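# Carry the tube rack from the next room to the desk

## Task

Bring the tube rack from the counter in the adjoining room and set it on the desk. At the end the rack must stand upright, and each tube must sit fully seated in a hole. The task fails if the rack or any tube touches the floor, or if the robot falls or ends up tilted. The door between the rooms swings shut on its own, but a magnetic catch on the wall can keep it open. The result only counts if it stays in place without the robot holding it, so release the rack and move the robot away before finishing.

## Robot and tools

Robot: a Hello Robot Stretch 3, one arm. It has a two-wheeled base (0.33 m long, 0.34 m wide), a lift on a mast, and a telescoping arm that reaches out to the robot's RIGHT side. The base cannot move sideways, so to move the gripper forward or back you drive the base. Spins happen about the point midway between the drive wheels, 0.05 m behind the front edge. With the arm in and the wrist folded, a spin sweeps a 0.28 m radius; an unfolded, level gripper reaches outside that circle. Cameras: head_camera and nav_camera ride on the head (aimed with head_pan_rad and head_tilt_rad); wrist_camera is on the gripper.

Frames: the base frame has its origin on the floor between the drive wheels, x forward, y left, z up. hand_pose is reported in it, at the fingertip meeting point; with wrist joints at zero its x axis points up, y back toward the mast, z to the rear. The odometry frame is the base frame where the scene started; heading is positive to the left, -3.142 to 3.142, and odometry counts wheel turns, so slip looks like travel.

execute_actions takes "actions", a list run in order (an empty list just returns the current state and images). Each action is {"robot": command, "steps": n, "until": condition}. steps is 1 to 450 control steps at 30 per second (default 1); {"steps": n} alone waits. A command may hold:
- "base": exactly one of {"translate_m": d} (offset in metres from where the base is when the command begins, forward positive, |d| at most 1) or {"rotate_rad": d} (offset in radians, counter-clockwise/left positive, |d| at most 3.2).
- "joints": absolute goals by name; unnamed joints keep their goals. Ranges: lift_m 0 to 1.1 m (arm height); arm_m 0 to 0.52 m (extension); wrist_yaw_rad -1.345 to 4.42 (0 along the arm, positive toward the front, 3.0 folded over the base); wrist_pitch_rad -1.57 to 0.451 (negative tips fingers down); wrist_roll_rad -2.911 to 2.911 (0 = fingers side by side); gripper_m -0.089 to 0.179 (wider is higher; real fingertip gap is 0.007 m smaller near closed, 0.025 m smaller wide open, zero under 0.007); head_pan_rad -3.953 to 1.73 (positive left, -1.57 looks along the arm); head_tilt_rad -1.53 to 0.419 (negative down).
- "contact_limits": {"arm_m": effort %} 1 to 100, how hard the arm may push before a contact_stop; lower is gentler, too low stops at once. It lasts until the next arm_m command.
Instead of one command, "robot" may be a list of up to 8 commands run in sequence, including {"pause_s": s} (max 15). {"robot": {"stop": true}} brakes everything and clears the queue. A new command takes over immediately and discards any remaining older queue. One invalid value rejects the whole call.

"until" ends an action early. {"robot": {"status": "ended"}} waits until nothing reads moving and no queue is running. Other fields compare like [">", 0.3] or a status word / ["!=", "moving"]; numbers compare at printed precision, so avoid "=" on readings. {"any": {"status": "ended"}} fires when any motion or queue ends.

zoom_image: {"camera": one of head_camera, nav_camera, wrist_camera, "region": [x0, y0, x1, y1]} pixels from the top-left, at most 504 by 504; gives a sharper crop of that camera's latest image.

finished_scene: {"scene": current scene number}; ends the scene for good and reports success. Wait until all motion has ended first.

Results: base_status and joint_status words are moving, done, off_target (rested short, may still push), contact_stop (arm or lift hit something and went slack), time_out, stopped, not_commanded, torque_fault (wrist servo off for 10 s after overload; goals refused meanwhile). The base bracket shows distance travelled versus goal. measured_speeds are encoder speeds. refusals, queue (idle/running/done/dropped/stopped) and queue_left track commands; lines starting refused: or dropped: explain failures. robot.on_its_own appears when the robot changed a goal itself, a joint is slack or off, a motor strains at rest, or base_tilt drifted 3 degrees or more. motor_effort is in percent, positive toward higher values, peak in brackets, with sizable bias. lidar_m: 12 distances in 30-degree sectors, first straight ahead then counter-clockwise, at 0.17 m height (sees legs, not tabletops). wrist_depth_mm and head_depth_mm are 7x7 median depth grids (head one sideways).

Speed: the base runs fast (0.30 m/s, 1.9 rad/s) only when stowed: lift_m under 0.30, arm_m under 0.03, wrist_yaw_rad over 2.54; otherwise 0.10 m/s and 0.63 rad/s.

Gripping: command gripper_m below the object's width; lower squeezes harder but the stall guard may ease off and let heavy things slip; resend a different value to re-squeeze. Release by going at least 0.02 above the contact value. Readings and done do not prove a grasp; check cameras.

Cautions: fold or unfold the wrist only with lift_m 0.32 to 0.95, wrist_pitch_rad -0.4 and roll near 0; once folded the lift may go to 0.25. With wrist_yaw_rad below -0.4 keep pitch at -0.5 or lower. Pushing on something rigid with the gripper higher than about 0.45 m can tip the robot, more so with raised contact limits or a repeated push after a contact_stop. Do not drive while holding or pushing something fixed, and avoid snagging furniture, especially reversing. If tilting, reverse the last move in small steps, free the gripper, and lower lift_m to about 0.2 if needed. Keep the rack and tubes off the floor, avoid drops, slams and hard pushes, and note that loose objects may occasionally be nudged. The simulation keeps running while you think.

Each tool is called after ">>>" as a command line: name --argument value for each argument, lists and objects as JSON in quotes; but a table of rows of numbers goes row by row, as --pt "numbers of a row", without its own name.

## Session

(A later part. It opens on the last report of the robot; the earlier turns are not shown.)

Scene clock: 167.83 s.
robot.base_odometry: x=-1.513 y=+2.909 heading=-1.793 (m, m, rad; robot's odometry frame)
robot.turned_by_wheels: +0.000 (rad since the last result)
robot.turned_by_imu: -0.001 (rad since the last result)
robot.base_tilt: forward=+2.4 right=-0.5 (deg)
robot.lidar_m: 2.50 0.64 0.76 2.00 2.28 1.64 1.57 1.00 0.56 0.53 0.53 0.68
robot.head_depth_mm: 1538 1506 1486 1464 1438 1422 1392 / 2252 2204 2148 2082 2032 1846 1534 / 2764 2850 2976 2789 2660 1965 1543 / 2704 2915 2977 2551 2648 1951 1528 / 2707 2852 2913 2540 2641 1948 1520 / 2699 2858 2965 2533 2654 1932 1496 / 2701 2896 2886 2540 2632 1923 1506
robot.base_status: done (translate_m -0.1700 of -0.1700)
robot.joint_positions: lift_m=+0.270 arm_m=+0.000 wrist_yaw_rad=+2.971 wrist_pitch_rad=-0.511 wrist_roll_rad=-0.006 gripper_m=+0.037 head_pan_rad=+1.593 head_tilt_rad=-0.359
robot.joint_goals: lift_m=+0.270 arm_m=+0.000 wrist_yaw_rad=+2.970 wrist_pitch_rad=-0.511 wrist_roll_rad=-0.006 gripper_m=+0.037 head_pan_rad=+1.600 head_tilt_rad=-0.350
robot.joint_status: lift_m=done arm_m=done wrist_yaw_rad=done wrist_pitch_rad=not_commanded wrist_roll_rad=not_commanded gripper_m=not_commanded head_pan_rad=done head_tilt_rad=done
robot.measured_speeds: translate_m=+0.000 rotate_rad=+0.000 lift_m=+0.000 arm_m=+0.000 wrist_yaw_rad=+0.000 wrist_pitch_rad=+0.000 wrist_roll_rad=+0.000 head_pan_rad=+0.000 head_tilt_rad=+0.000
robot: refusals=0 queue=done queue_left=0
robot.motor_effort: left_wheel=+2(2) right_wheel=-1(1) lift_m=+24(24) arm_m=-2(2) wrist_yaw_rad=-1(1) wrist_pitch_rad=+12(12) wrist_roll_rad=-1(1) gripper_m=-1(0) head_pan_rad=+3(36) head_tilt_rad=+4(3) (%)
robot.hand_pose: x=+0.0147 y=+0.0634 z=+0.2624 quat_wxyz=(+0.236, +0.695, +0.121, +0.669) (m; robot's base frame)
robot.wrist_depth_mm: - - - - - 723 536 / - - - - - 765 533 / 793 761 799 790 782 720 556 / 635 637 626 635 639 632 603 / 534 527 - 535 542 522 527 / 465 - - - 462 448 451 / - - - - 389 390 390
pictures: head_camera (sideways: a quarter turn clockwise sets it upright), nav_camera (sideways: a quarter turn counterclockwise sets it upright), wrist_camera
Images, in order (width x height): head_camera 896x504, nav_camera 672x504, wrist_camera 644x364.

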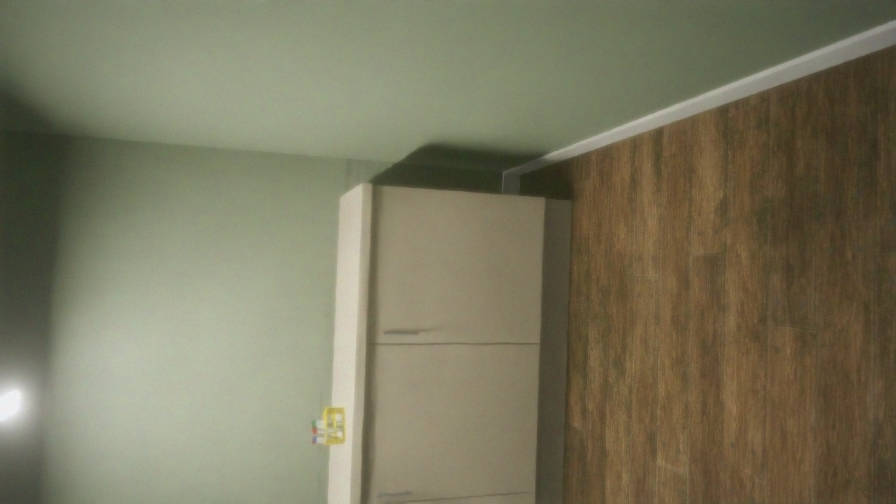

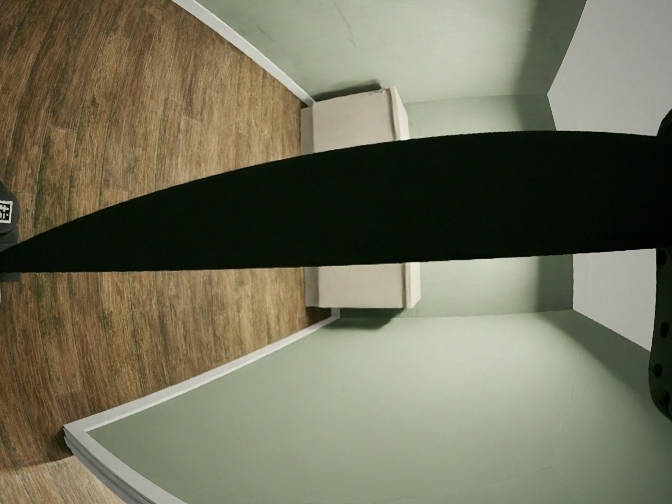

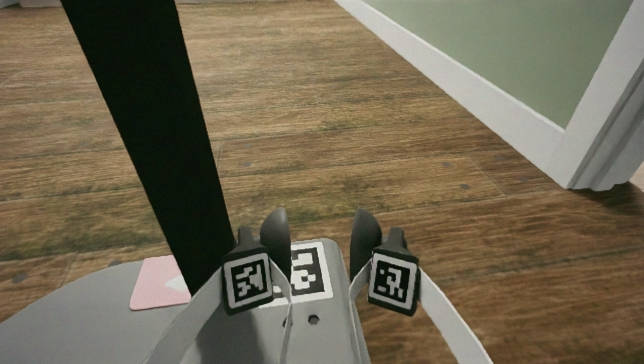

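>>> execute_actions --actions '[{"robot":[{"base":{"rotate_rad":2.0},"joints":{"head_pan_rad":-1.57,"head_tilt_rad":-0.6}},{"base":{"translate_m":0.9}},{"base":{"translate_m":0.9}},{"base":{"rotate_rad":1.14}}],"steps":450,"until":{"robot":{"status":"ended"}}}]'

Scene clock: 187.47 s.
robot.base_odometry: x=+0.248 y=+3.279 heading=+1.347 (m, m, rad; robot's odometry frame)
robot.turned_by_wheels: +3.140 (rad since the last result)
robot.turned_by_imu: +3.146 (rad since the last result)
robot.base_tilt: forward=+2.3 right=-0.5 (deg)
robot.lidar_m: 0.88 0.90 1.20 2.23 2.25 1.30 1.25 1.18 0.85 0.82 0.85 0.92
robot.head_depth_mm: 1210 1332 1195 917 1037 1193 1303 / 1208 1323 1179 913 1035 1192 1290 / 1198 1322 1065 904 1029 1189 1289 / 1201 1315 993 901 1024 1182 1280 / 1186 1306 1122 897 1015 1180 1268 / 1193 1301 1113 893 1015 1168 1264 / 1183 1289 1087 894 1012 1167 1257
robot.base_status: done (rotate_rad +1.1398 of +1.1400)
robot.joint_positions: lift_m=+0.270 arm_m=+0.000 wrist_yaw_rad=+2.971 wrist_pitch_rad=-0.511 wrist_roll_rad=-0.006 gripper_m=+0.037 head_pan_rad=-1.563 head_tilt_rad=-0.594
robot.joint_goals: lift_m=+0.270 arm_m=+0.000 wrist_yaw_rad=+2.970 wrist_pitch_rad=-0.511 wrist_roll_rad=-0.006 gripper_m=+0.037 head_pan_rad=-1.570 head_tilt_rad=-0.600
robot.joint_status: lift_m=done arm_m=done wrist_yaw_rad=done wrist_pitch_rad=not_commanded wrist_roll_rad=not_commanded gripper_m=not_commanded head_pan_rad=done head_tilt_rad=done
robot.measured_speeds: translate_m=+0.000 rotate_rad=+0.000 lift_m=+0.000 arm_m=+0.000 wrist_yaw_rad=+0.000 wrist_pitch_rad=+0.000 wrist_roll_rad=+0.000 head_pan_rad=+0.000 head_tilt_rad=+0.000
robot: refusals=0 queue=done queue_left=0
robot.motor_effort: left_wheel=-4(14) right_wheel=+2(8) lift_m=+24(24) arm_m=-2(1) wrist_yaw_rad=-1(2) wrist_pitch_rad=+12(12) wrist_roll_rad=-1(1) gripper_m=+0(0) head_pan_rad=-3(36) head_tilt_rad=-3(16) (%)
robot.hand_pose: x=+0.0147 y=+0.0635 z=+0.2625 quat_wxyz=(+0.236, +0.695, +0.121, +0.669) (m; robot's base frame)
robot.wrist_depth_mm: - - - - - - 845 / - - - - - - 843 / 801 778 809 773 796 802 787 / 627 630 636 630 638 638 631 / 527 529 - 544 532 527 526 / 465 - - - 459 449 450 / - - - - 393 393 392
pictures: head_camera (sideways: a quarter turn clockwise sets it upright), nav_camera (sideways: a quarter turn counterclockwise sets it upright), wrist_camera
Images, in order (width x height): head_camera 896x504, nav_camera 672x504, wrist_camera 644x364.

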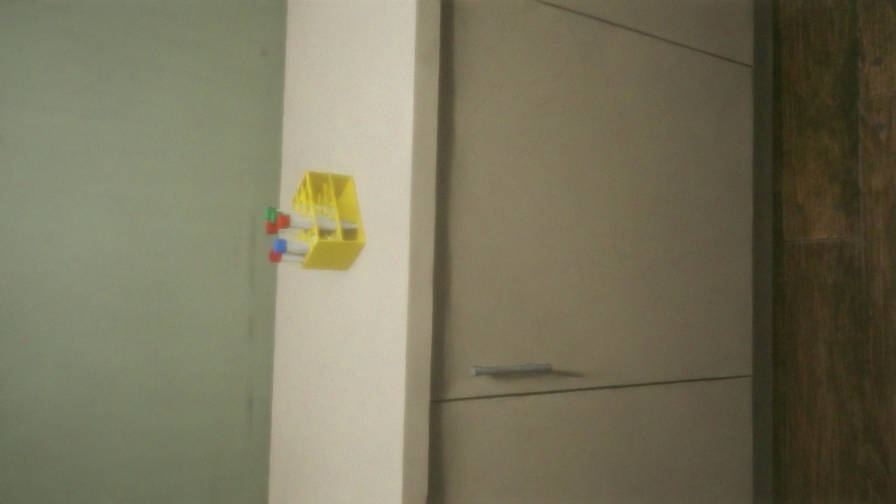

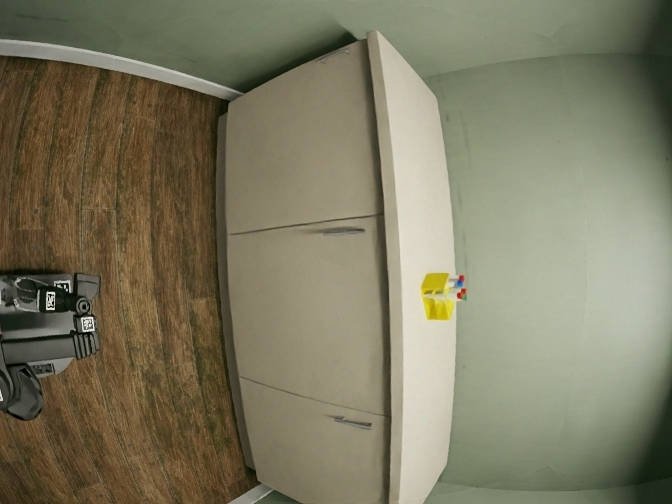

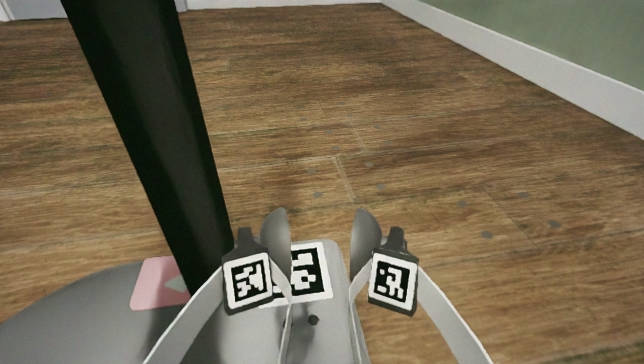

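>>> zoom_image --camera "head_camera" --region '[230,140,430,300]'

Region (230, 140, 430, 300) of head_camera's 896x504 image, scaled by 2.520, with more detail than that image has; it fills the top 403 rows of this view, and the rest is white.

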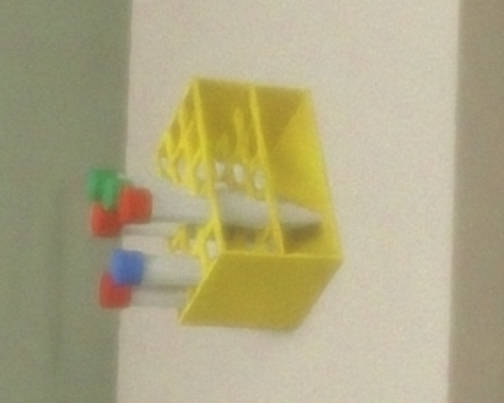

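>>> execute_actions --actions '[{"robot":[{"joints":{"lift_m":0.9,"wrist_pitch_rad":-0.4}},{"joints":{"wrist_yaw_rad":0.6}},{"joints":{"wrist_pitch_rad":-0.1,"gripper_m":0.179,"lift_m":0.92,"head_tilt_rad":-0.75}}],"steps":450,"until":{"robot":{"status":"ended"}}}]'

Scene clock: 211.37 s.
robot.base_odometry: x=+0.248 y=+3.279 heading=+1.347 (m, m, rad; robot's odometry frame)
robot.turned_by_wheels: +0.000 (rad since the last result)
robot.turned_by_imu: -0.004 (rad since the last result)
robot.base_tilt: forward=+2.6 right=-0.4 (deg)
robot.lidar_m: 0.87 0.90 1.20 2.23 2.25 1.31 1.25 1.18 0.85 0.82 0.85 0.92
robot.head_depth_mm: 1230 1232 905 1009 1128 - - / 1214 1215 900 1008 1141 - 1155 / 1210 1012 887 1009 1171 - - / 1212 976 881 1002 1166 - - / 1204 1166 877 970 - - 1174 / 1205 1144 877 996 - 1307 1181 / 1195 1126 876 993 1184 1345 1167
robot.base_status: done (rotate_rad +1.1398 of +1.1400)
robot.joint_positions: lift_m=+0.920 arm_m=+0.000 wrist_yaw_rad=+0.602 wrist_pitch_rad=-0.124 wrist_roll_rad=-0.006 gripper_m=+0.179 head_pan_rad=-1.563 head_tilt_rad=-0.740
robot.joint_goals: lift_m=+0.920 arm_m=+0.000 wrist_yaw_rad=+0.600 wrist_pitch_rad=-0.100 wrist_roll_rad=-0.006 gripper_m=+0.179 head_pan_rad=-1.570 head_tilt_rad=-0.750
robot.joint_status: lift_m=done arm_m=done wrist_yaw_rad=done wrist_pitch_rad=done wrist_roll_rad=not_commanded gripper_m=done head_pan_rad=done head_tilt_rad=done
robot.measured_speeds: translate_m=+0.000 rotate_rad=+0.000 lift_m=+0.000 arm_m=+0.000 wrist_yaw_rad=+0.000 wrist_pitch_rad=+0.000 wrist_roll_rad=+0.000 head_pan_rad=+0.000 head_tilt_rad=+0.000
robot: refusals=0 queue=done queue_left=0
robot.motor_effort: left_wheel=-4(4) right_wheel=+2(3) lift_m=+31(32) arm_m=-2(2) wrist_yaw_rad=-2(2) wrist_pitch_rad=+15(12) wrist_roll_rad=+0(1) gripper_m=-1(84) head_pan_rad=-3(3) head_tilt_rad=-3(15) (%)
robot.hand_pose: x=+0.1208 y=-0.3524 z=+1.0029 quat_wxyz=(+0.689, +0.251, -0.659, +0.168) (m; robot's base frame)
robot.wrist_depth_mm: 639 770 - - - 946 848 / 654 796 - - - - 912 / 669 803 - - - - 840 / 672 827 895 731 630 637 553 / 699 875 - 775 638 537 456 / 661 918 - 796 641 583 474 / 759 934 - 836 690 582 518
pictures: head_camera (sideways: a quarter turn clockwise sets it upright), nav_camera (sideways: a quarter turn counterclockwise sets it upright), wrist_camera
Images, in order (width x height): head_camera 896x504, nav_camera 672x504, wrist_camera 644x364.

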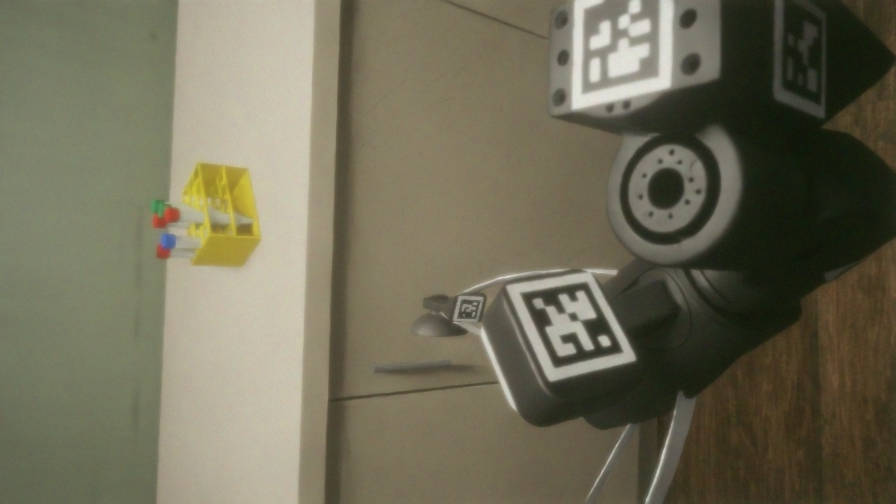

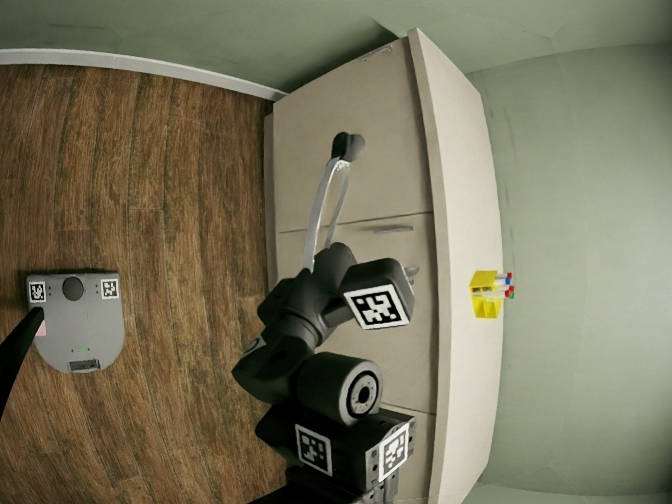

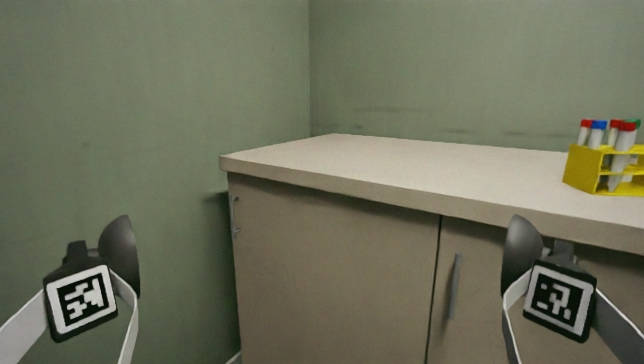

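>>> execute_actions --actions '[{"robot":[{"base":{"rotate_rad":0.57},"joints":{"lift_m":1.0,"wrist_pitch_rad":-0.3}},{"base":{"translate_m":-0.63},"joints":{"wrist_yaw_rad":0.0,"head_tilt_rad":-0.6}}],"steps":450,"until":{"robot":{"status":"ended"}}}]'

Scene clock: 227.63 s.
robot.base_odometry: x=+0.462 y=+2.687 heading=+1.917 (m, m, rad; robot's odometry frame)
robot.turned_by_wheels: +0.570 (rad since the last result)
robot.turned_by_imu: +0.566 (rad since the last result)
robot.base_tilt: forward=+2.4 right=-0.6 (deg)
robot.lidar_m: 1.46 2.02 2.49 1.00 0.73 0.71 0.68 0.51 0.49 0.51 0.72 1.41
robot.head_depth_mm: 917 988 1053 - - - - / 964 1045 1086 759 - - - / 1011 1101 1114 824 - - - / 1068 1162 1028 820 - - - / 1141 1247 830 733 739 879 1053 / 1199 1328 1063 757 852 992 1197 / 1275 1429 1049 796 934 1131 1254
robot.base_status: done (translate_m -0.6300 of -0.6300)
robot.joint_positions: lift_m=+1.000 arm_m=+0.000 wrist_yaw_rad=+0.002 wrist_pitch_rad=-0.317 wrist_roll_rad=-0.006 gripper_m=+0.179 head_pan_rad=-1.563 head_tilt_rad=-0.607
robot.joint_goals: lift_m=+1.000 arm_m=+0.000 wrist_yaw_rad=+0.000 wrist_pitch_rad=-0.300 wrist_roll_rad=-0.006 gripper_m=+0.179 head_pan_rad=-1.570 head_tilt_rad=-0.600
robot.joint_status: lift_m=done arm_m=done wrist_yaw_rad=done wrist_pitch_rad=done wrist_roll_rad=not_commanded gripper_m=done head_pan_rad=done head_tilt_rad=done
robot.measured_speeds: translate_m=+0.000 rotate_rad=+0.000 lift_m=+0.000 arm_m=+0.000 wrist_yaw_rad=+0.000 wrist_pitch_rad=+0.000 wrist_roll_rad=+0.000 head_pan_rad=+0.000 head_tilt_rad=+0.000
robot: refusals=0 queue=done queue_left=0
robot.motor_effort: left_wheel=-3(11) right_wheel=+2(6) lift_m=+31(31) arm_m=-2(1) wrist_yaw_rad=-2(4) wrist_pitch_rad=+11(14) wrist_roll_rad=-1(1) gripper_m=+1(0) head_pan_rad=-3(3) head_tilt_rad=+2(11) (%)
robot.hand_pose: x=-0.0211 y=-0.3812 z=+1.0358 quat_wxyz=(+0.701, +0.113, -0.696, -0.111) (m; robot's base frame)
robot.wrist_depth_mm: - - - 938 801 703 626 / - - - 960 846 737 661 / 809 741 737 635 744 737 675 / 853 589 509 513 517 517 518 / - 636 462 387 390 409 395 / - 712 551 409 326 317 326 / - 957 616 463 370 288 259
pictures: head_camera (sideways: a quarter turn clockwise sets it upright), nav_camera (sideways: a quarter turn counterclockwise sets it upright), wrist_camera
Images, in order (width x height): head_camera 896x504, nav_camera 672x504, wrist_camera 644x364.

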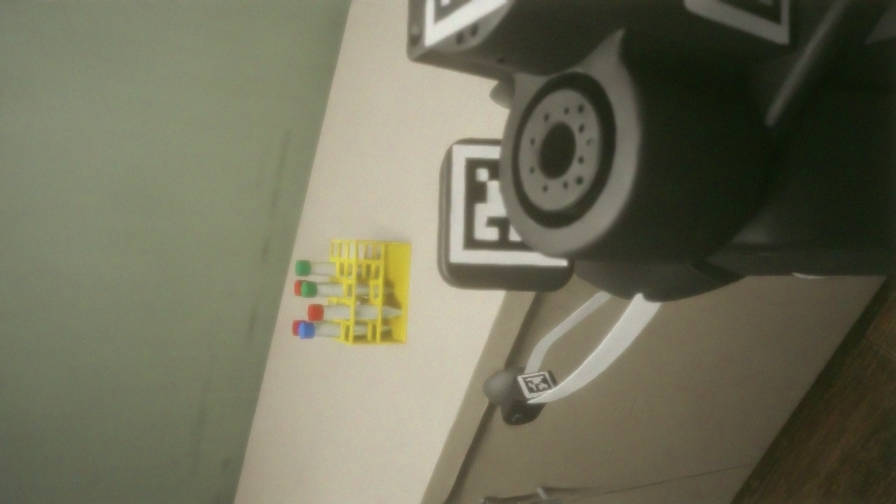

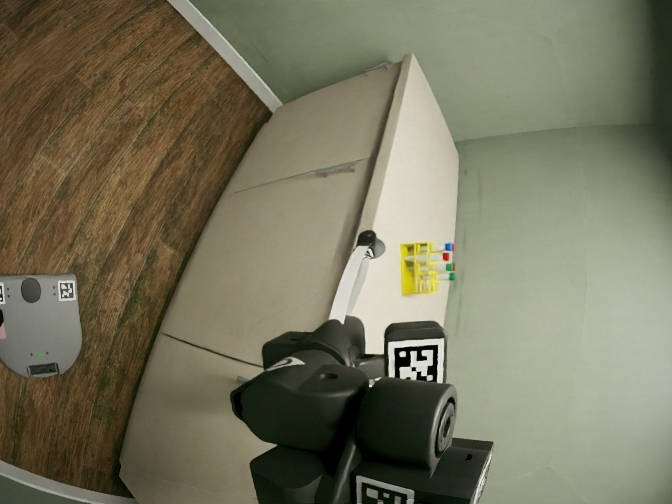

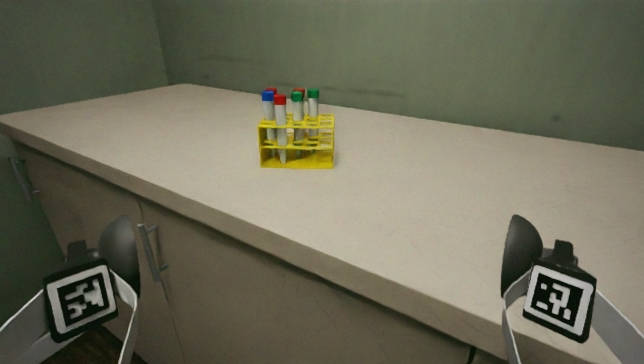

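>>> execute_actions --actions '[{"robot":{"base":{"translate_m":0.04},"joints":{"wrist_pitch_rad":0.02,"lift_m":0.85,"arm_m":0.05}},"steps":450,"until":{"robot":{"status":"ended"}}}]'

Scene clock: 233.87 s.
robot.base_odometry: x=+0.448 y=+2.724 heading=+1.917 (m, m, rad; robot's odometry frame)
robot.turned_by_wheels: +0.000 (rad since the last result)
robot.turned_by_imu: -0.001 (rad since the last result)
robot.base_tilt: forward=+2.4 right=-0.5 (deg)
robot.lidar_m: 1.43 1.97 2.47 1.05 0.77 0.74 0.71 0.53 0.51 0.54 0.75 1.38
robot.head_depth_mm: 935 1010 1071 764 590 618 - / 979 1066 1099 757 631 658 - / 1035 1120 1118 749 655 - - / 1092 1195 824 743 709 - - / 1153 1270 1074 736 778 940 1100 / 1226 1354 1066 786 892 1031 1224 / 1310 1430 1051 831 973 1180 1250
robot.base_status: done (translate_m +0.0400 of +0.0400)
robot.joint_positions: lift_m=+0.850 arm_m=+0.050 wrist_yaw_rad=+0.001 wrist_pitch_rad=-0.003 wrist_roll_rad=-0.006 gripper_m=+0.179 head_pan_rad=-1.563 head_tilt_rad=-0.606
robot.joint_goals: lift_m=+0.850 arm_m=+0.050 wrist_yaw_rad=+0.000 wrist_pitch_rad=+0.020 wrist_roll_rad=-0.006 gripper_m=+0.179 head_pan_rad=-1.570 head_tilt_rad=-0.600
robot.joint_status: lift_m=done arm_m=done wrist_yaw_rad=done wrist_pitch_rad=done wrist_roll_rad=not_commanded gripper_m=done head_pan_rad=done head_tilt_rad=done
robot.measured_speeds: translate_m=+0.000 rotate_rad=+0.000 lift_m=+0.000 arm_m=+0.000 wrist_yaw_rad=+0.000 wrist_pitch_rad=+0.000 wrist_roll_rad=+0.000 head_pan_rad=+0.000 head_tilt_rad=+0.000
robot: refusals=0 queue=done queue_left=0
robot.motor_effort: left_wheel=-4(6) right_wheel=+2(6) lift_m=+22(30) arm_m=+3(4) wrist_yaw_rad=-1(1) wrist_pitch_rad=+15(17) wrist_roll_rad=-1(1) gripper_m=+0(1) head_pan_rad=-2(3) head_tilt_rad=+2(3) (%)
robot.hand_pose: x=-0.0211 y=-0.4509 z=+0.9639 quat_wxyz=(+0.710, +0.002, -0.705, -0.001) (m; robot's base frame)
robot.wrist_depth_mm: 967 - - 928 795 708 643 / 975 - - 965 818 720 656 / 973 - - 927 853 749 662 / 730 741 755 515 738 723 640 / 702 448 375 373 369 412 375 / 819 469 380 288 256 248 258 / 742 508 405 324 260 216 194
pictures: head_camera (sideways: a quarter turn clockwise sets it upright), nav_camera (sideways: a quarter turn counterclockwise sets it upright), wrist_camera
Images, in order (width x height): head_camera 896x504, nav_camera 672x504, wrist_camera 644x364.

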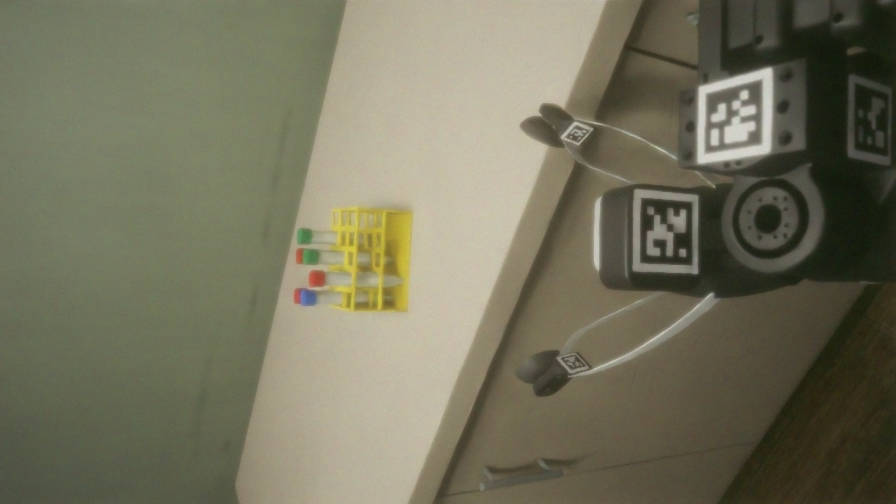

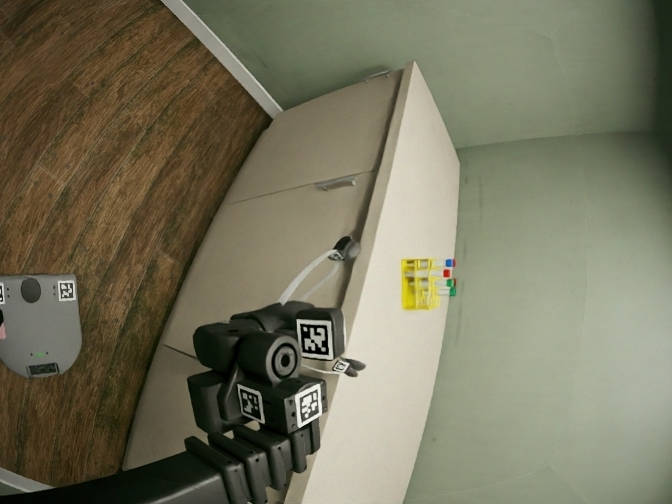

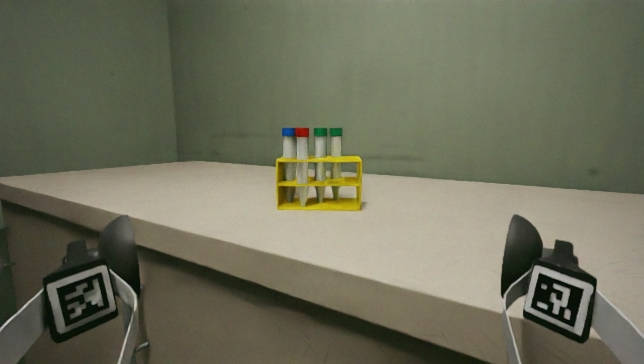

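>>> execute_actions --actions '[{"robot":{"joints":{"arm_m":0.27}},"steps":450,"until":{"robot":{"status":"ended"}}}]'

Scene clock: 240.37 s.
robot.base_odometry: x=+0.448 y=+2.724 heading=+1.917 (m, m, rad; robot's odometry frame)
robot.turned_by_wheels: +0.000 (rad since the last result)
robot.turned_by_imu: -0.002 (rad since the last result)
robot.base_tilt: forward=+2.4 right=-0.6 (deg)
robot.lidar_m: 1.44 1.98 2.48 1.05 0.77 0.74 0.71 0.53 0.51 0.54 0.75 1.38
robot.head_depth_mm: 937 1011 1070 765 593 - - / 984 1068 1101 832 - 706 790 / 1033 1123 1114 842 693 755 871 / 1093 1192 825 812 748 830 967 / 1153 1274 1077 732 789 921 1096 / 1235 1350 1071 782 870 1034 1222 / 1304 1437 1052 832 973 1174 1247
robot.base_status: done (translate_m +0.0400 of +0.0400)
robot.joint_positions: lift_m=+0.850 arm_m=+0.270 wrist_yaw_rad=+0.001 wrist_pitch_rad=-0.003 wrist_roll_rad=-0.006 gripper_m=+0.179 head_pan_rad=-1.563 head_tilt_rad=-0.606
robot.joint_goals: lift_m=+0.850 arm_m=+0.270 wrist_yaw_rad=+0.000 wrist_pitch_rad=+0.020 wrist_roll_rad=-0.006 gripper_m=+0.179 head_pan_rad=-1.570 head_tilt_rad=-0.600
robot.joint_status: lift_m=done arm_m=done wrist_yaw_rad=done wrist_pitch_rad=done wrist_roll_rad=not_commanded gripper_m=done head_pan_rad=done head_tilt_rad=done
robot.measured_speeds: translate_m=+0.000 rotate_rad=+0.000 lift_m=+0.000 arm_m=+0.000 wrist_yaw_rad=+0.000 wrist_pitch_rad=+0.000 wrist_roll_rad=+0.000 head_pan_rad=+0.000 head_tilt_rad=+0.000
robot: refusals=0 queue=done queue_left=0
robot.motor_effort: left_wheel=-4(4) right_wheel=+2(2) lift_m=+22(22) arm_m=+3(2) wrist_yaw_rad=-1(2) wrist_pitch_rad=+14(14) wrist_roll_rad=-1(1) gripper_m=+0(0) head_pan_rad=-3(2) head_tilt_rad=+2(3) (%)
robot.hand_pose: x=-0.0213 y=-0.6709 z=+0.9641 quat_wxyz=(+0.710, +0.002, -0.705, -0.001) (m; robot's base frame)
robot.wrist_depth_mm: 864 - 872 737 631 561 497 / 887 - 897 746 645 570 505 / 898 - 934 720 660 584 518 / 729 748 621 291 644 579 518 / 370 369 322 309 335 416 371 / 264 246 247 246 246 246 254 / 177 184 184 184 185 185 177
pictures: head_camera (sideways: a quarter turn clockwise sets it upright), nav_camera (sideways: a quarter turn counterclockwise sets it upright), wrist_camera
Images, in order (width x height): head_camera 896x504, nav_camera 672x504, wrist_camera 644x364.

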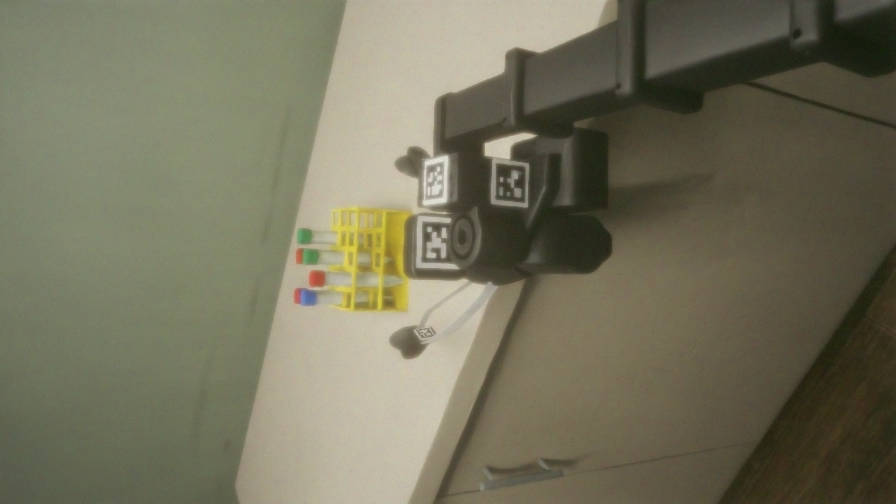

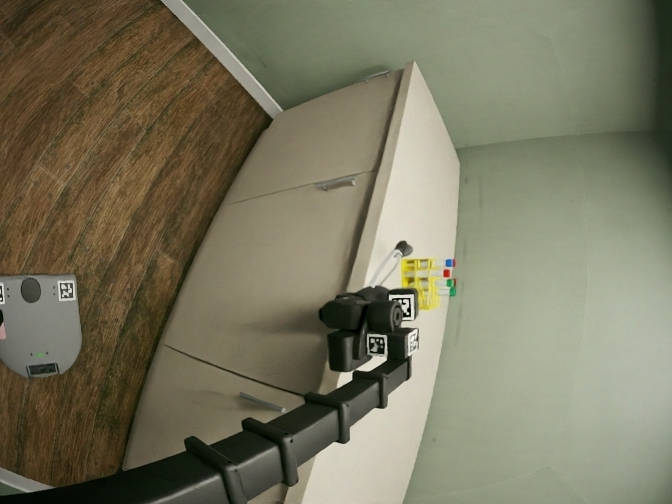

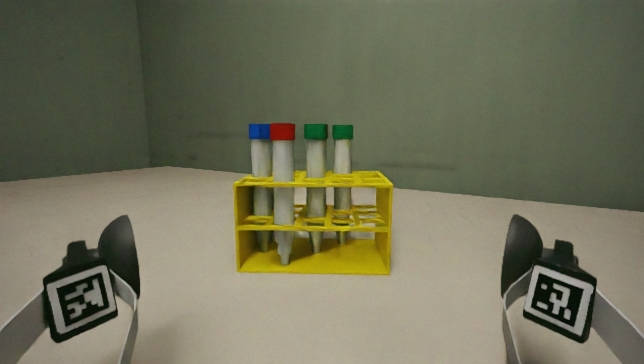

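>>> execute_actions --actions '[{"robot":[{"joints":{"lift_m":0.828}},{"joints":{"arm_m":0.38}}],"steps":450,"until":{"robot":{"status":"ended"}}}]'

Scene clock: 249.73 s.
robot.base_odometry: x=+0.448 y=+2.724 heading=+1.917 (m, m, rad; robot's odometry frame)
robot.turned_by_wheels: +0.001 (rad since the last result)
robot.turned_by_imu: +0.137 (rad since the last result)
robot.base_tilt: forward=+2.6 right=-0.6 (deg)
robot.lidar_m: 1.49 2.30 2.46 0.95 0.77 0.76 0.65 0.53 0.53 0.58 0.91 1.36
robot.head_depth_mm: 993 1066 1106 774 598 - - / 1052 1135 1161 807 - 761 833 / 1129 1229 856 - 734 817 935 / 1212 1321 1118 - 816 925 1073 / 1313 1438 1105 816 917 1062 1237 / 1422 1545 1088 891 1054 1257 1262 / 1377 1482 1070 1041 1240 1456 1257
robot.base_status: done (translate_m +0.0400 of +0.0400)
robot.joint_positions: lift_m=+0.828 arm_m=+0.380 wrist_yaw_rad=+0.007 wrist_pitch_rad=-0.011 wrist_roll_rad=+0.000 gripper_m=+0.179 head_pan_rad=-1.564 head_tilt_rad=-0.600
robot.joint_goals: lift_m=+0.828 arm_m=+0.380 wrist_yaw_rad=+0.000 wrist_pitch_rad=+0.020 wrist_roll_rad=+0.000 gripper_m=+0.179 head_pan_rad=-1.570 head_tilt_rad=-0.600
robot.joint_status: lift_m=done arm_m=done wrist_yaw_rad=done wrist_pitch_rad=done wrist_roll_rad=not_commanded gripper_m=done head_pan_rad=done head_tilt_rad=done
robot.measured_speeds: translate_m=+0.000 rotate_rad=-0.002 lift_m=+0.000 arm_m=+0.000 wrist_yaw_rad=+0.000 wrist_pitch_rad=+0.000 wrist_roll_rad=+0.000 head_pan_rad=+0.000 head_tilt_rad=+0.000
robot: refusals=0 queue=done queue_left=0
robot.motor_effort: left_wheel=+10(72) right_wheel=-6(66) lift_m=+24(24) arm_m=+3(15) wrist_yaw_rad=-6(38) wrist_pitch_rad=+19(57) wrist_roll_rad=-4(18) gripper_m=+0(0) head_pan_rad=-3(3) head_tilt_rad=-1(3) (%)
robot.hand_pose: x=-0.0197 y=-0.7807 z=+0.9399 quat_wxyz=(+0.708, +0.007, -0.707, -0.002) (m; robot's base frame)
robot.wrist_depth_mm: 744 860 961 775 627 530 470 / 731 913 - 778 641 207 468 / 740 904 - 806 643 189 473 / 578 577 573 566 401 183 210 / 294 291 289 287 241 183 184 / - 195 195 194 188 184 188 / 141 147 147 146 146 146 139
pictures: head_camera (sideways: a quarter turn clockwise sets it upright), nav_camera (sideways: a quarter turn counterclockwise sets it upright), wrist_camera
Images, in order (width x height): head_camera 896x504, nav_camera 672x504, wrist_camera 644x364.

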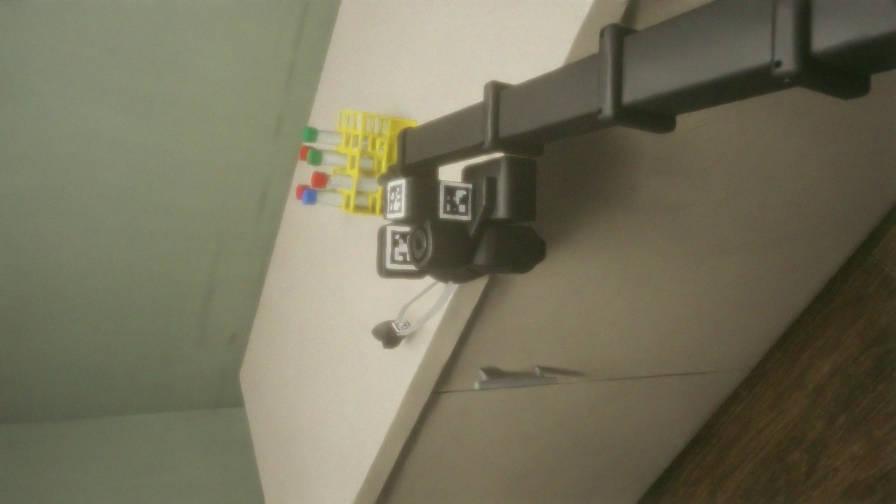

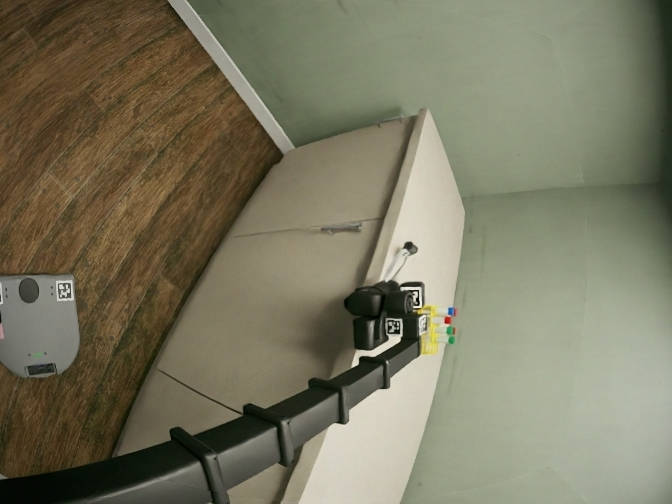

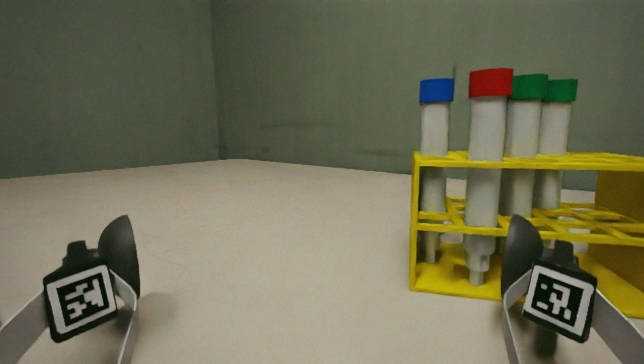

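>>> execute_actions --actions '[{"robot":[{"joints":{"arm_m":0.25}},{"joints":{"lift_m":0.9,"wrist_pitch_rad":-0.25},"base":{"rotate_rad":-0.137}}],"steps":450,"until":{"robot":{"status":"ended"}}}]'

Scene clock: 255.80 s.
robot.base_odometry: x=+0.448 y=+2.724 heading=+1.780 (m, m, rad; robot's odometry frame)
robot.turned_by_wheels: -0.137 (rad since the last result)
robot.turned_by_imu: -0.139 (rad since the last result)
robot.base_tilt: forward=+2.5 right=-0.6 (deg)
robot.lidar_m: 1.41 1.96 2.46 1.07 0.79 0.76 0.73 0.54 0.52 0.55 0.77 1.36
robot.head_depth_mm: 944 1020 1081 815 - - 747 / 991 1072 1118 - 648 704 802 / 1042 1136 1142 - 704 768 884 / 1104 1204 847 - 758 842 980 / 1168 1283 1101 775 810 935 1112 / 1243 1365 1089 804 889 1051 1229 / 1319 1462 1069 845 994 1201 1254
robot.base_status: done (rotate_rad -0.1369 of -0.1370)
robot.joint_positions: lift_m=+0.900 arm_m=+0.250 wrist_yaw_rad=+0.002 wrist_pitch_rad=-0.266 wrist_roll_rad=-0.011 gripper_m=+0.179 head_pan_rad=-1.564 head_tilt_rad=-0.600
robot.joint_goals: lift_m=+0.900 arm_m=+0.250 wrist_yaw_rad=+0.000 wrist_pitch_rad=-0.250 wrist_roll_rad=-0.011 gripper_m=+0.179 head_pan_rad=-1.570 head_tilt_rad=-0.600
robot.joint_status: lift_m=done arm_m=done wrist_yaw_rad=done wrist_pitch_rad=done wrist_roll_rad=not_commanded gripper_m=done head_pan_rad=done head_tilt_rad=done
robot.measured_speeds: translate_m=+0.000 rotate_rad=+0.000 lift_m=+0.000 arm_m=+0.000 wrist_yaw_rad=+0.000 wrist_pitch_rad=+0.000 wrist_roll_rad=+0.000 head_pan_rad=+0.000 head_tilt_rad=+0.000
robot: refusals=0 queue=done queue_left=0
robot.motor_effort: left_wheel=+4(23) right_wheel=-3(20) lift_m=+31(32) arm_m=-2(2) wrist_yaw_rad=-2(27) wrist_pitch_rad=+10(36) wrist_roll_rad=+2(12) gripper_m=+0(6) head_pan_rad=-2(2) head_tilt_rad=+0(1) (%)
robot.hand_pose: x=-0.0211 y=-0.6361 z=+0.9479 quat_wxyz=(+0.705, +0.095, -0.697, -0.093) (m; robot's base frame)
robot.wrist_depth_mm: 845 - 863 727 636 560 495 / 835 - 907 316 673 587 523 / 518 522 518 319 483 535 524 / 337 339 338 335 333 343 345 / 273 249 251 251 250 265 254 / 475 197 197 199 199 199 204 / 501 278 170 164 165 165 160
pictures: head_camera (sideways: a quarter turn clockwise sets it upright), nav_camera (sideways: a quarter turn counterclockwise sets it upright), wrist_camera
Images, in order (width x height): head_camera 896x504, nav_camera 672x504, wrist_camera 644x364.

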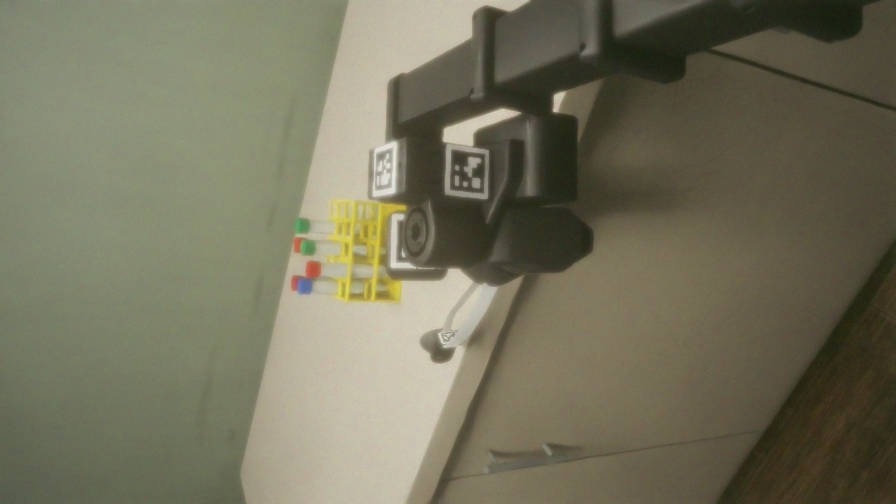

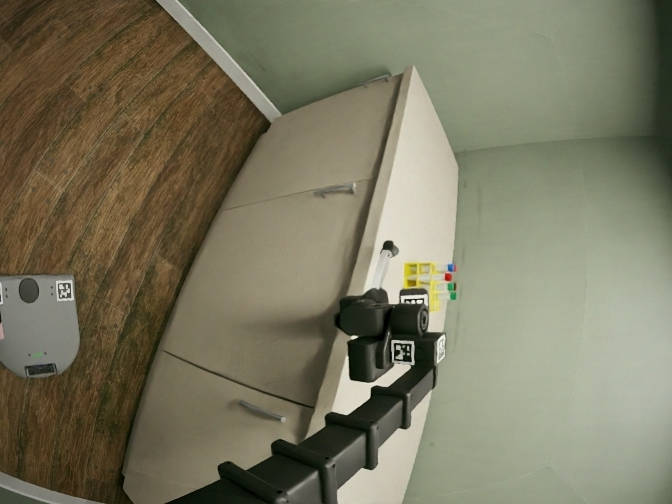

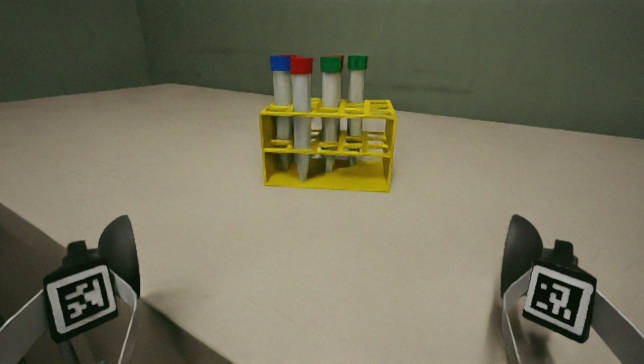

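>>> execute_actions --actions '[{"robot":{"joints":{"arm_m":0.35}},"steps":450,"until":{"robot":{"status":"ended"}}}]'

Scene clock: 262.73 s.
robot.base_odometry: x=+0.448 y=+2.724 heading=+1.780 (m, m, rad; robot's odometry frame)
robot.turned_by_wheels: +0.000 (rad since the last result)
robot.turned_by_imu: -0.002 (rad since the last result)
robot.base_tilt: forward=+2.5 right=-0.5 (deg)
robot.lidar_m: 1.41 1.95 2.47 1.07 0.79 0.76 0.73 0.54 0.53 0.55 0.76 1.36
robot.head_depth_mm: 944 1022 1077 813 - 681 746 / 993 1071 1144 - 638 705 798 / 1044 1132 1206 - 677 766 884 / 1106 1204 994 - 738 845 986 / 1170 1278 1105 736 808 934 1112 / 1241 1374 1086 800 890 1049 1224 / 1324 1466 1070 844 990 1192 1258
robot.base_status: done (rotate_rad -0.1369 of -0.1370)
robot.joint_positions: lift_m=+0.900 arm_m=+0.350 wrist_yaw_rad=+0.001 wrist_pitch_rad=-0.267 wrist_roll_rad=-0.010 gripper_m=+0.179 head_pan_rad=-1.564 head_tilt_rad=-0.600
robot.joint_goals: lift_m=+0.900 arm_m=+0.350 wrist_yaw_rad=+0.000 wrist_pitch_rad=-0.250 wrist_roll_rad=-0.010 gripper_m=+0.179 head_pan_rad=-1.570 head_tilt_rad=-0.600
robot.joint_status: lift_m=done arm_m=done wrist_yaw_rad=done wrist_pitch_rad=done wrist_roll_rad=not_commanded gripper_m=done head_pan_rad=done head_tilt_rad=done
robot.measured_speeds: translate_m=+0.000 rotate_rad=+0.000 lift_m=+0.000 arm_m=+0.000 wrist_yaw_rad=+0.000 wrist_pitch_rad=+0.000 wrist_roll_rad=+0.000 head_pan_rad=+0.000 head_tilt_rad=+0.000
robot: refusals=0 queue=done queue_left=0
robot.motor_effort: left_wheel=+4(4) right_wheel=-3(2) lift_m=+30(31) arm_m=+3(2) wrist_yaw_rad=-1(1) wrist_pitch_rad=+11(10) wrist_roll_rad=+2(2) gripper_m=+0(1) head_pan_rad=-2(2) head_tilt_rad=+0(0) (%)
robot.hand_pose: x=-0.0212 y=-0.7355 z=+0.9477 quat_wxyz=(+0.705, +0.095, -0.697, -0.094) (m; robot's base frame)
robot.wrist_depth_mm: 814 895 763 642 556 493 443 / 842 933 786 239 577 514 458 / 521 524 470 222 436 510 468 / 334 337 298 242 292 341 340 / 254 248 244 244 245 265 251 / - 197 197 197 199 198 204 / 158 163 163 163 164 165 159
pictures: head_camera (sideways: a quarter turn clockwise sets it upright), nav_camera (sideways: a quarter turn counterclockwise sets it upright), wrist_camera
Images, in order (width x height): head_camera 896x504, nav_camera 672x504, wrist_camera 644x364.

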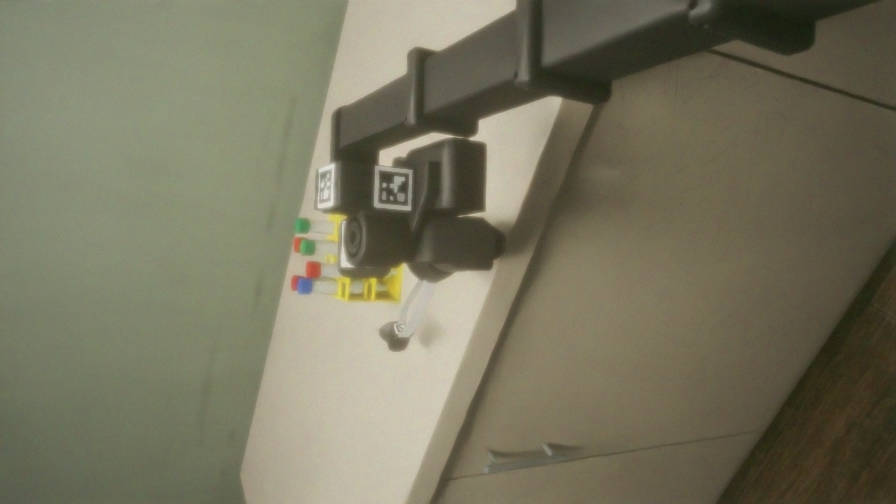

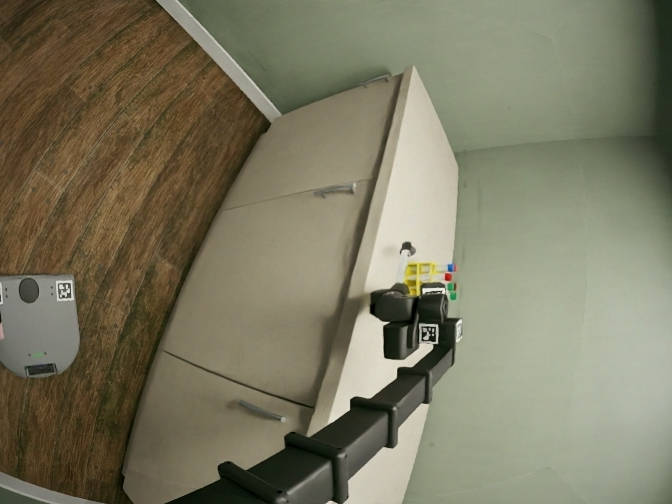

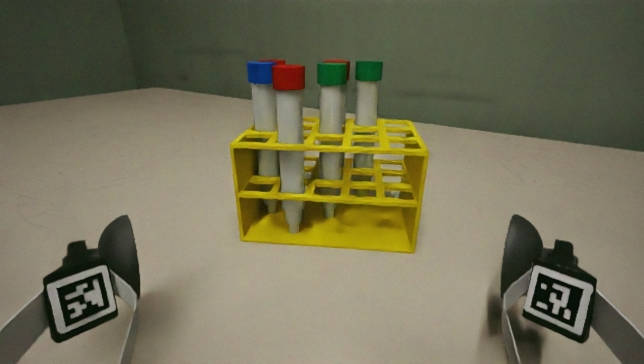

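>>> execute_actions --actions '[{"robot":{"joints":{"arm_m":0.45}},"steps":450,"until":{"robot":{"status":"ended"}}}]'

Scene clock: 266.70 s.
robot.base_odometry: x=+0.448 y=+2.724 heading=+1.780 (m, m, rad; robot's odometry frame)
robot.turned_by_wheels: +0.000 (rad since the last result)
robot.turned_by_imu: -0.001 (rad since the last result)
robot.base_tilt: forward=+2.5 right=-0.6 (deg)
robot.lidar_m: 1.42 1.95 2.46 1.07 0.79 0.76 0.73 0.54 0.53 0.55 0.77 1.37
robot.head_depth_mm: 945 1019 1077 849 - - 747 / 999 1073 1131 - 637 707 801 / 1043 1136 1184 724 679 768 878 / 1103 1203 1253 712 736 841 988 / 1172 1283 1143 744 804 933 1112 / 1238 1370 1086 804 887 1053 1227 / 1328 1458 1069 846 990 1199 1257
robot.base_status: done (rotate_rad -0.1369 of -0.1370)
robot.joint_positions: lift_m=+0.900 arm_m=+0.450 wrist_yaw_rad=+0.001 wrist_pitch_rad=-0.267 wrist_roll_rad=-0.010 gripper_m=+0.179 head_pan_rad=-1.564 head_tilt_rad=-0.600
robot.joint_goals: lift_m=+0.900 arm_m=+0.450 wrist_yaw_rad=+0.000 wrist_pitch_rad=-0.250 wrist_roll_rad=-0.010 gripper_m=+0.179 head_pan_rad=-1.570 head_tilt_rad=-0.600
robot.joint_status: lift_m=done arm_m=done wrist_yaw_rad=done wrist_pitch_rad=done wrist_roll_rad=not_commanded gripper_m=done head_pan_rad=done head_tilt_rad=done
robot.measured_speeds: translate_m=+0.000 rotate_rad=+0.000 lift_m=+0.000 arm_m=+0.000 wrist_yaw_rad=+0.000 wrist_pitch_rad=+0.000 wrist_roll_rad=+0.000 head_pan_rad=+0.000 head_tilt_rad=+0.000
robot: refusals=0 queue=done queue_left=0
robot.motor_effort: left_wheel=+4(4) right_wheel=-2(2) lift_m=+31(31) arm_m=+3(3) wrist_yaw_rad=-1(1) wrist_pitch_rad=+11(11) wrist_roll_rad=+2(1) gripper_m=+0(0) head_pan_rad=-2(2) head_tilt_rad=+0(0) (%)
robot.hand_pose: x=-0.0212 y=-0.8355 z=+0.9477 quat_wxyz=(+0.705, +0.095, -0.697, -0.094) (m; robot's base frame)
robot.wrist_depth_mm: 770 803 651 555 483 425 380 / 798 840 638 552 477 442 396 / 515 521 110 133 425 452 413 / 333 335 139 139 162 339 339 / 254 235 126 145 131 132 251 / - 181 135 147 178 129 203 / 158 163 155 155 150 153 160
pictures: head_camera (sideways: a quarter turn clockwise sets it upright), nav_camera (sideways: a quarter turn counterclockwise sets it upright), wrist_camera
Images, in order (width x height): head_camera 896x504, nav_camera 672x504, wrist_camera 644x364.

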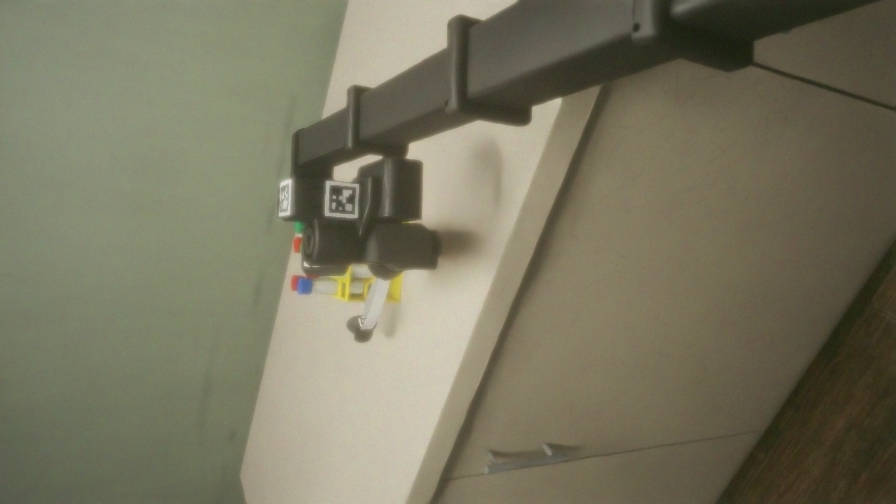

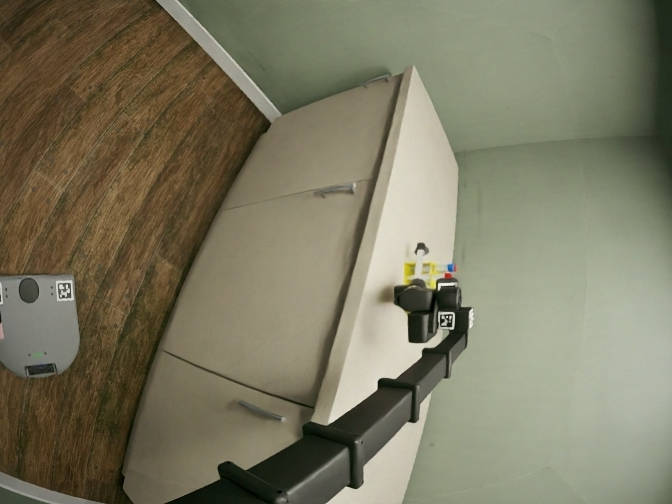

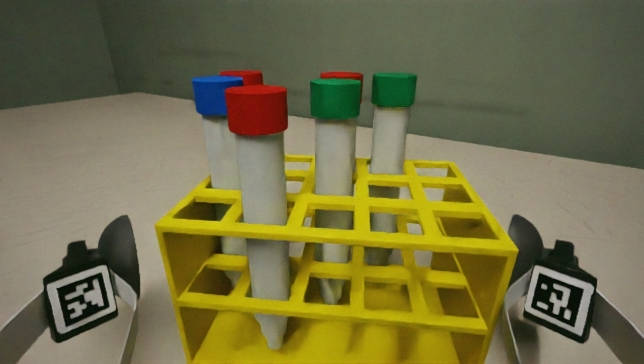

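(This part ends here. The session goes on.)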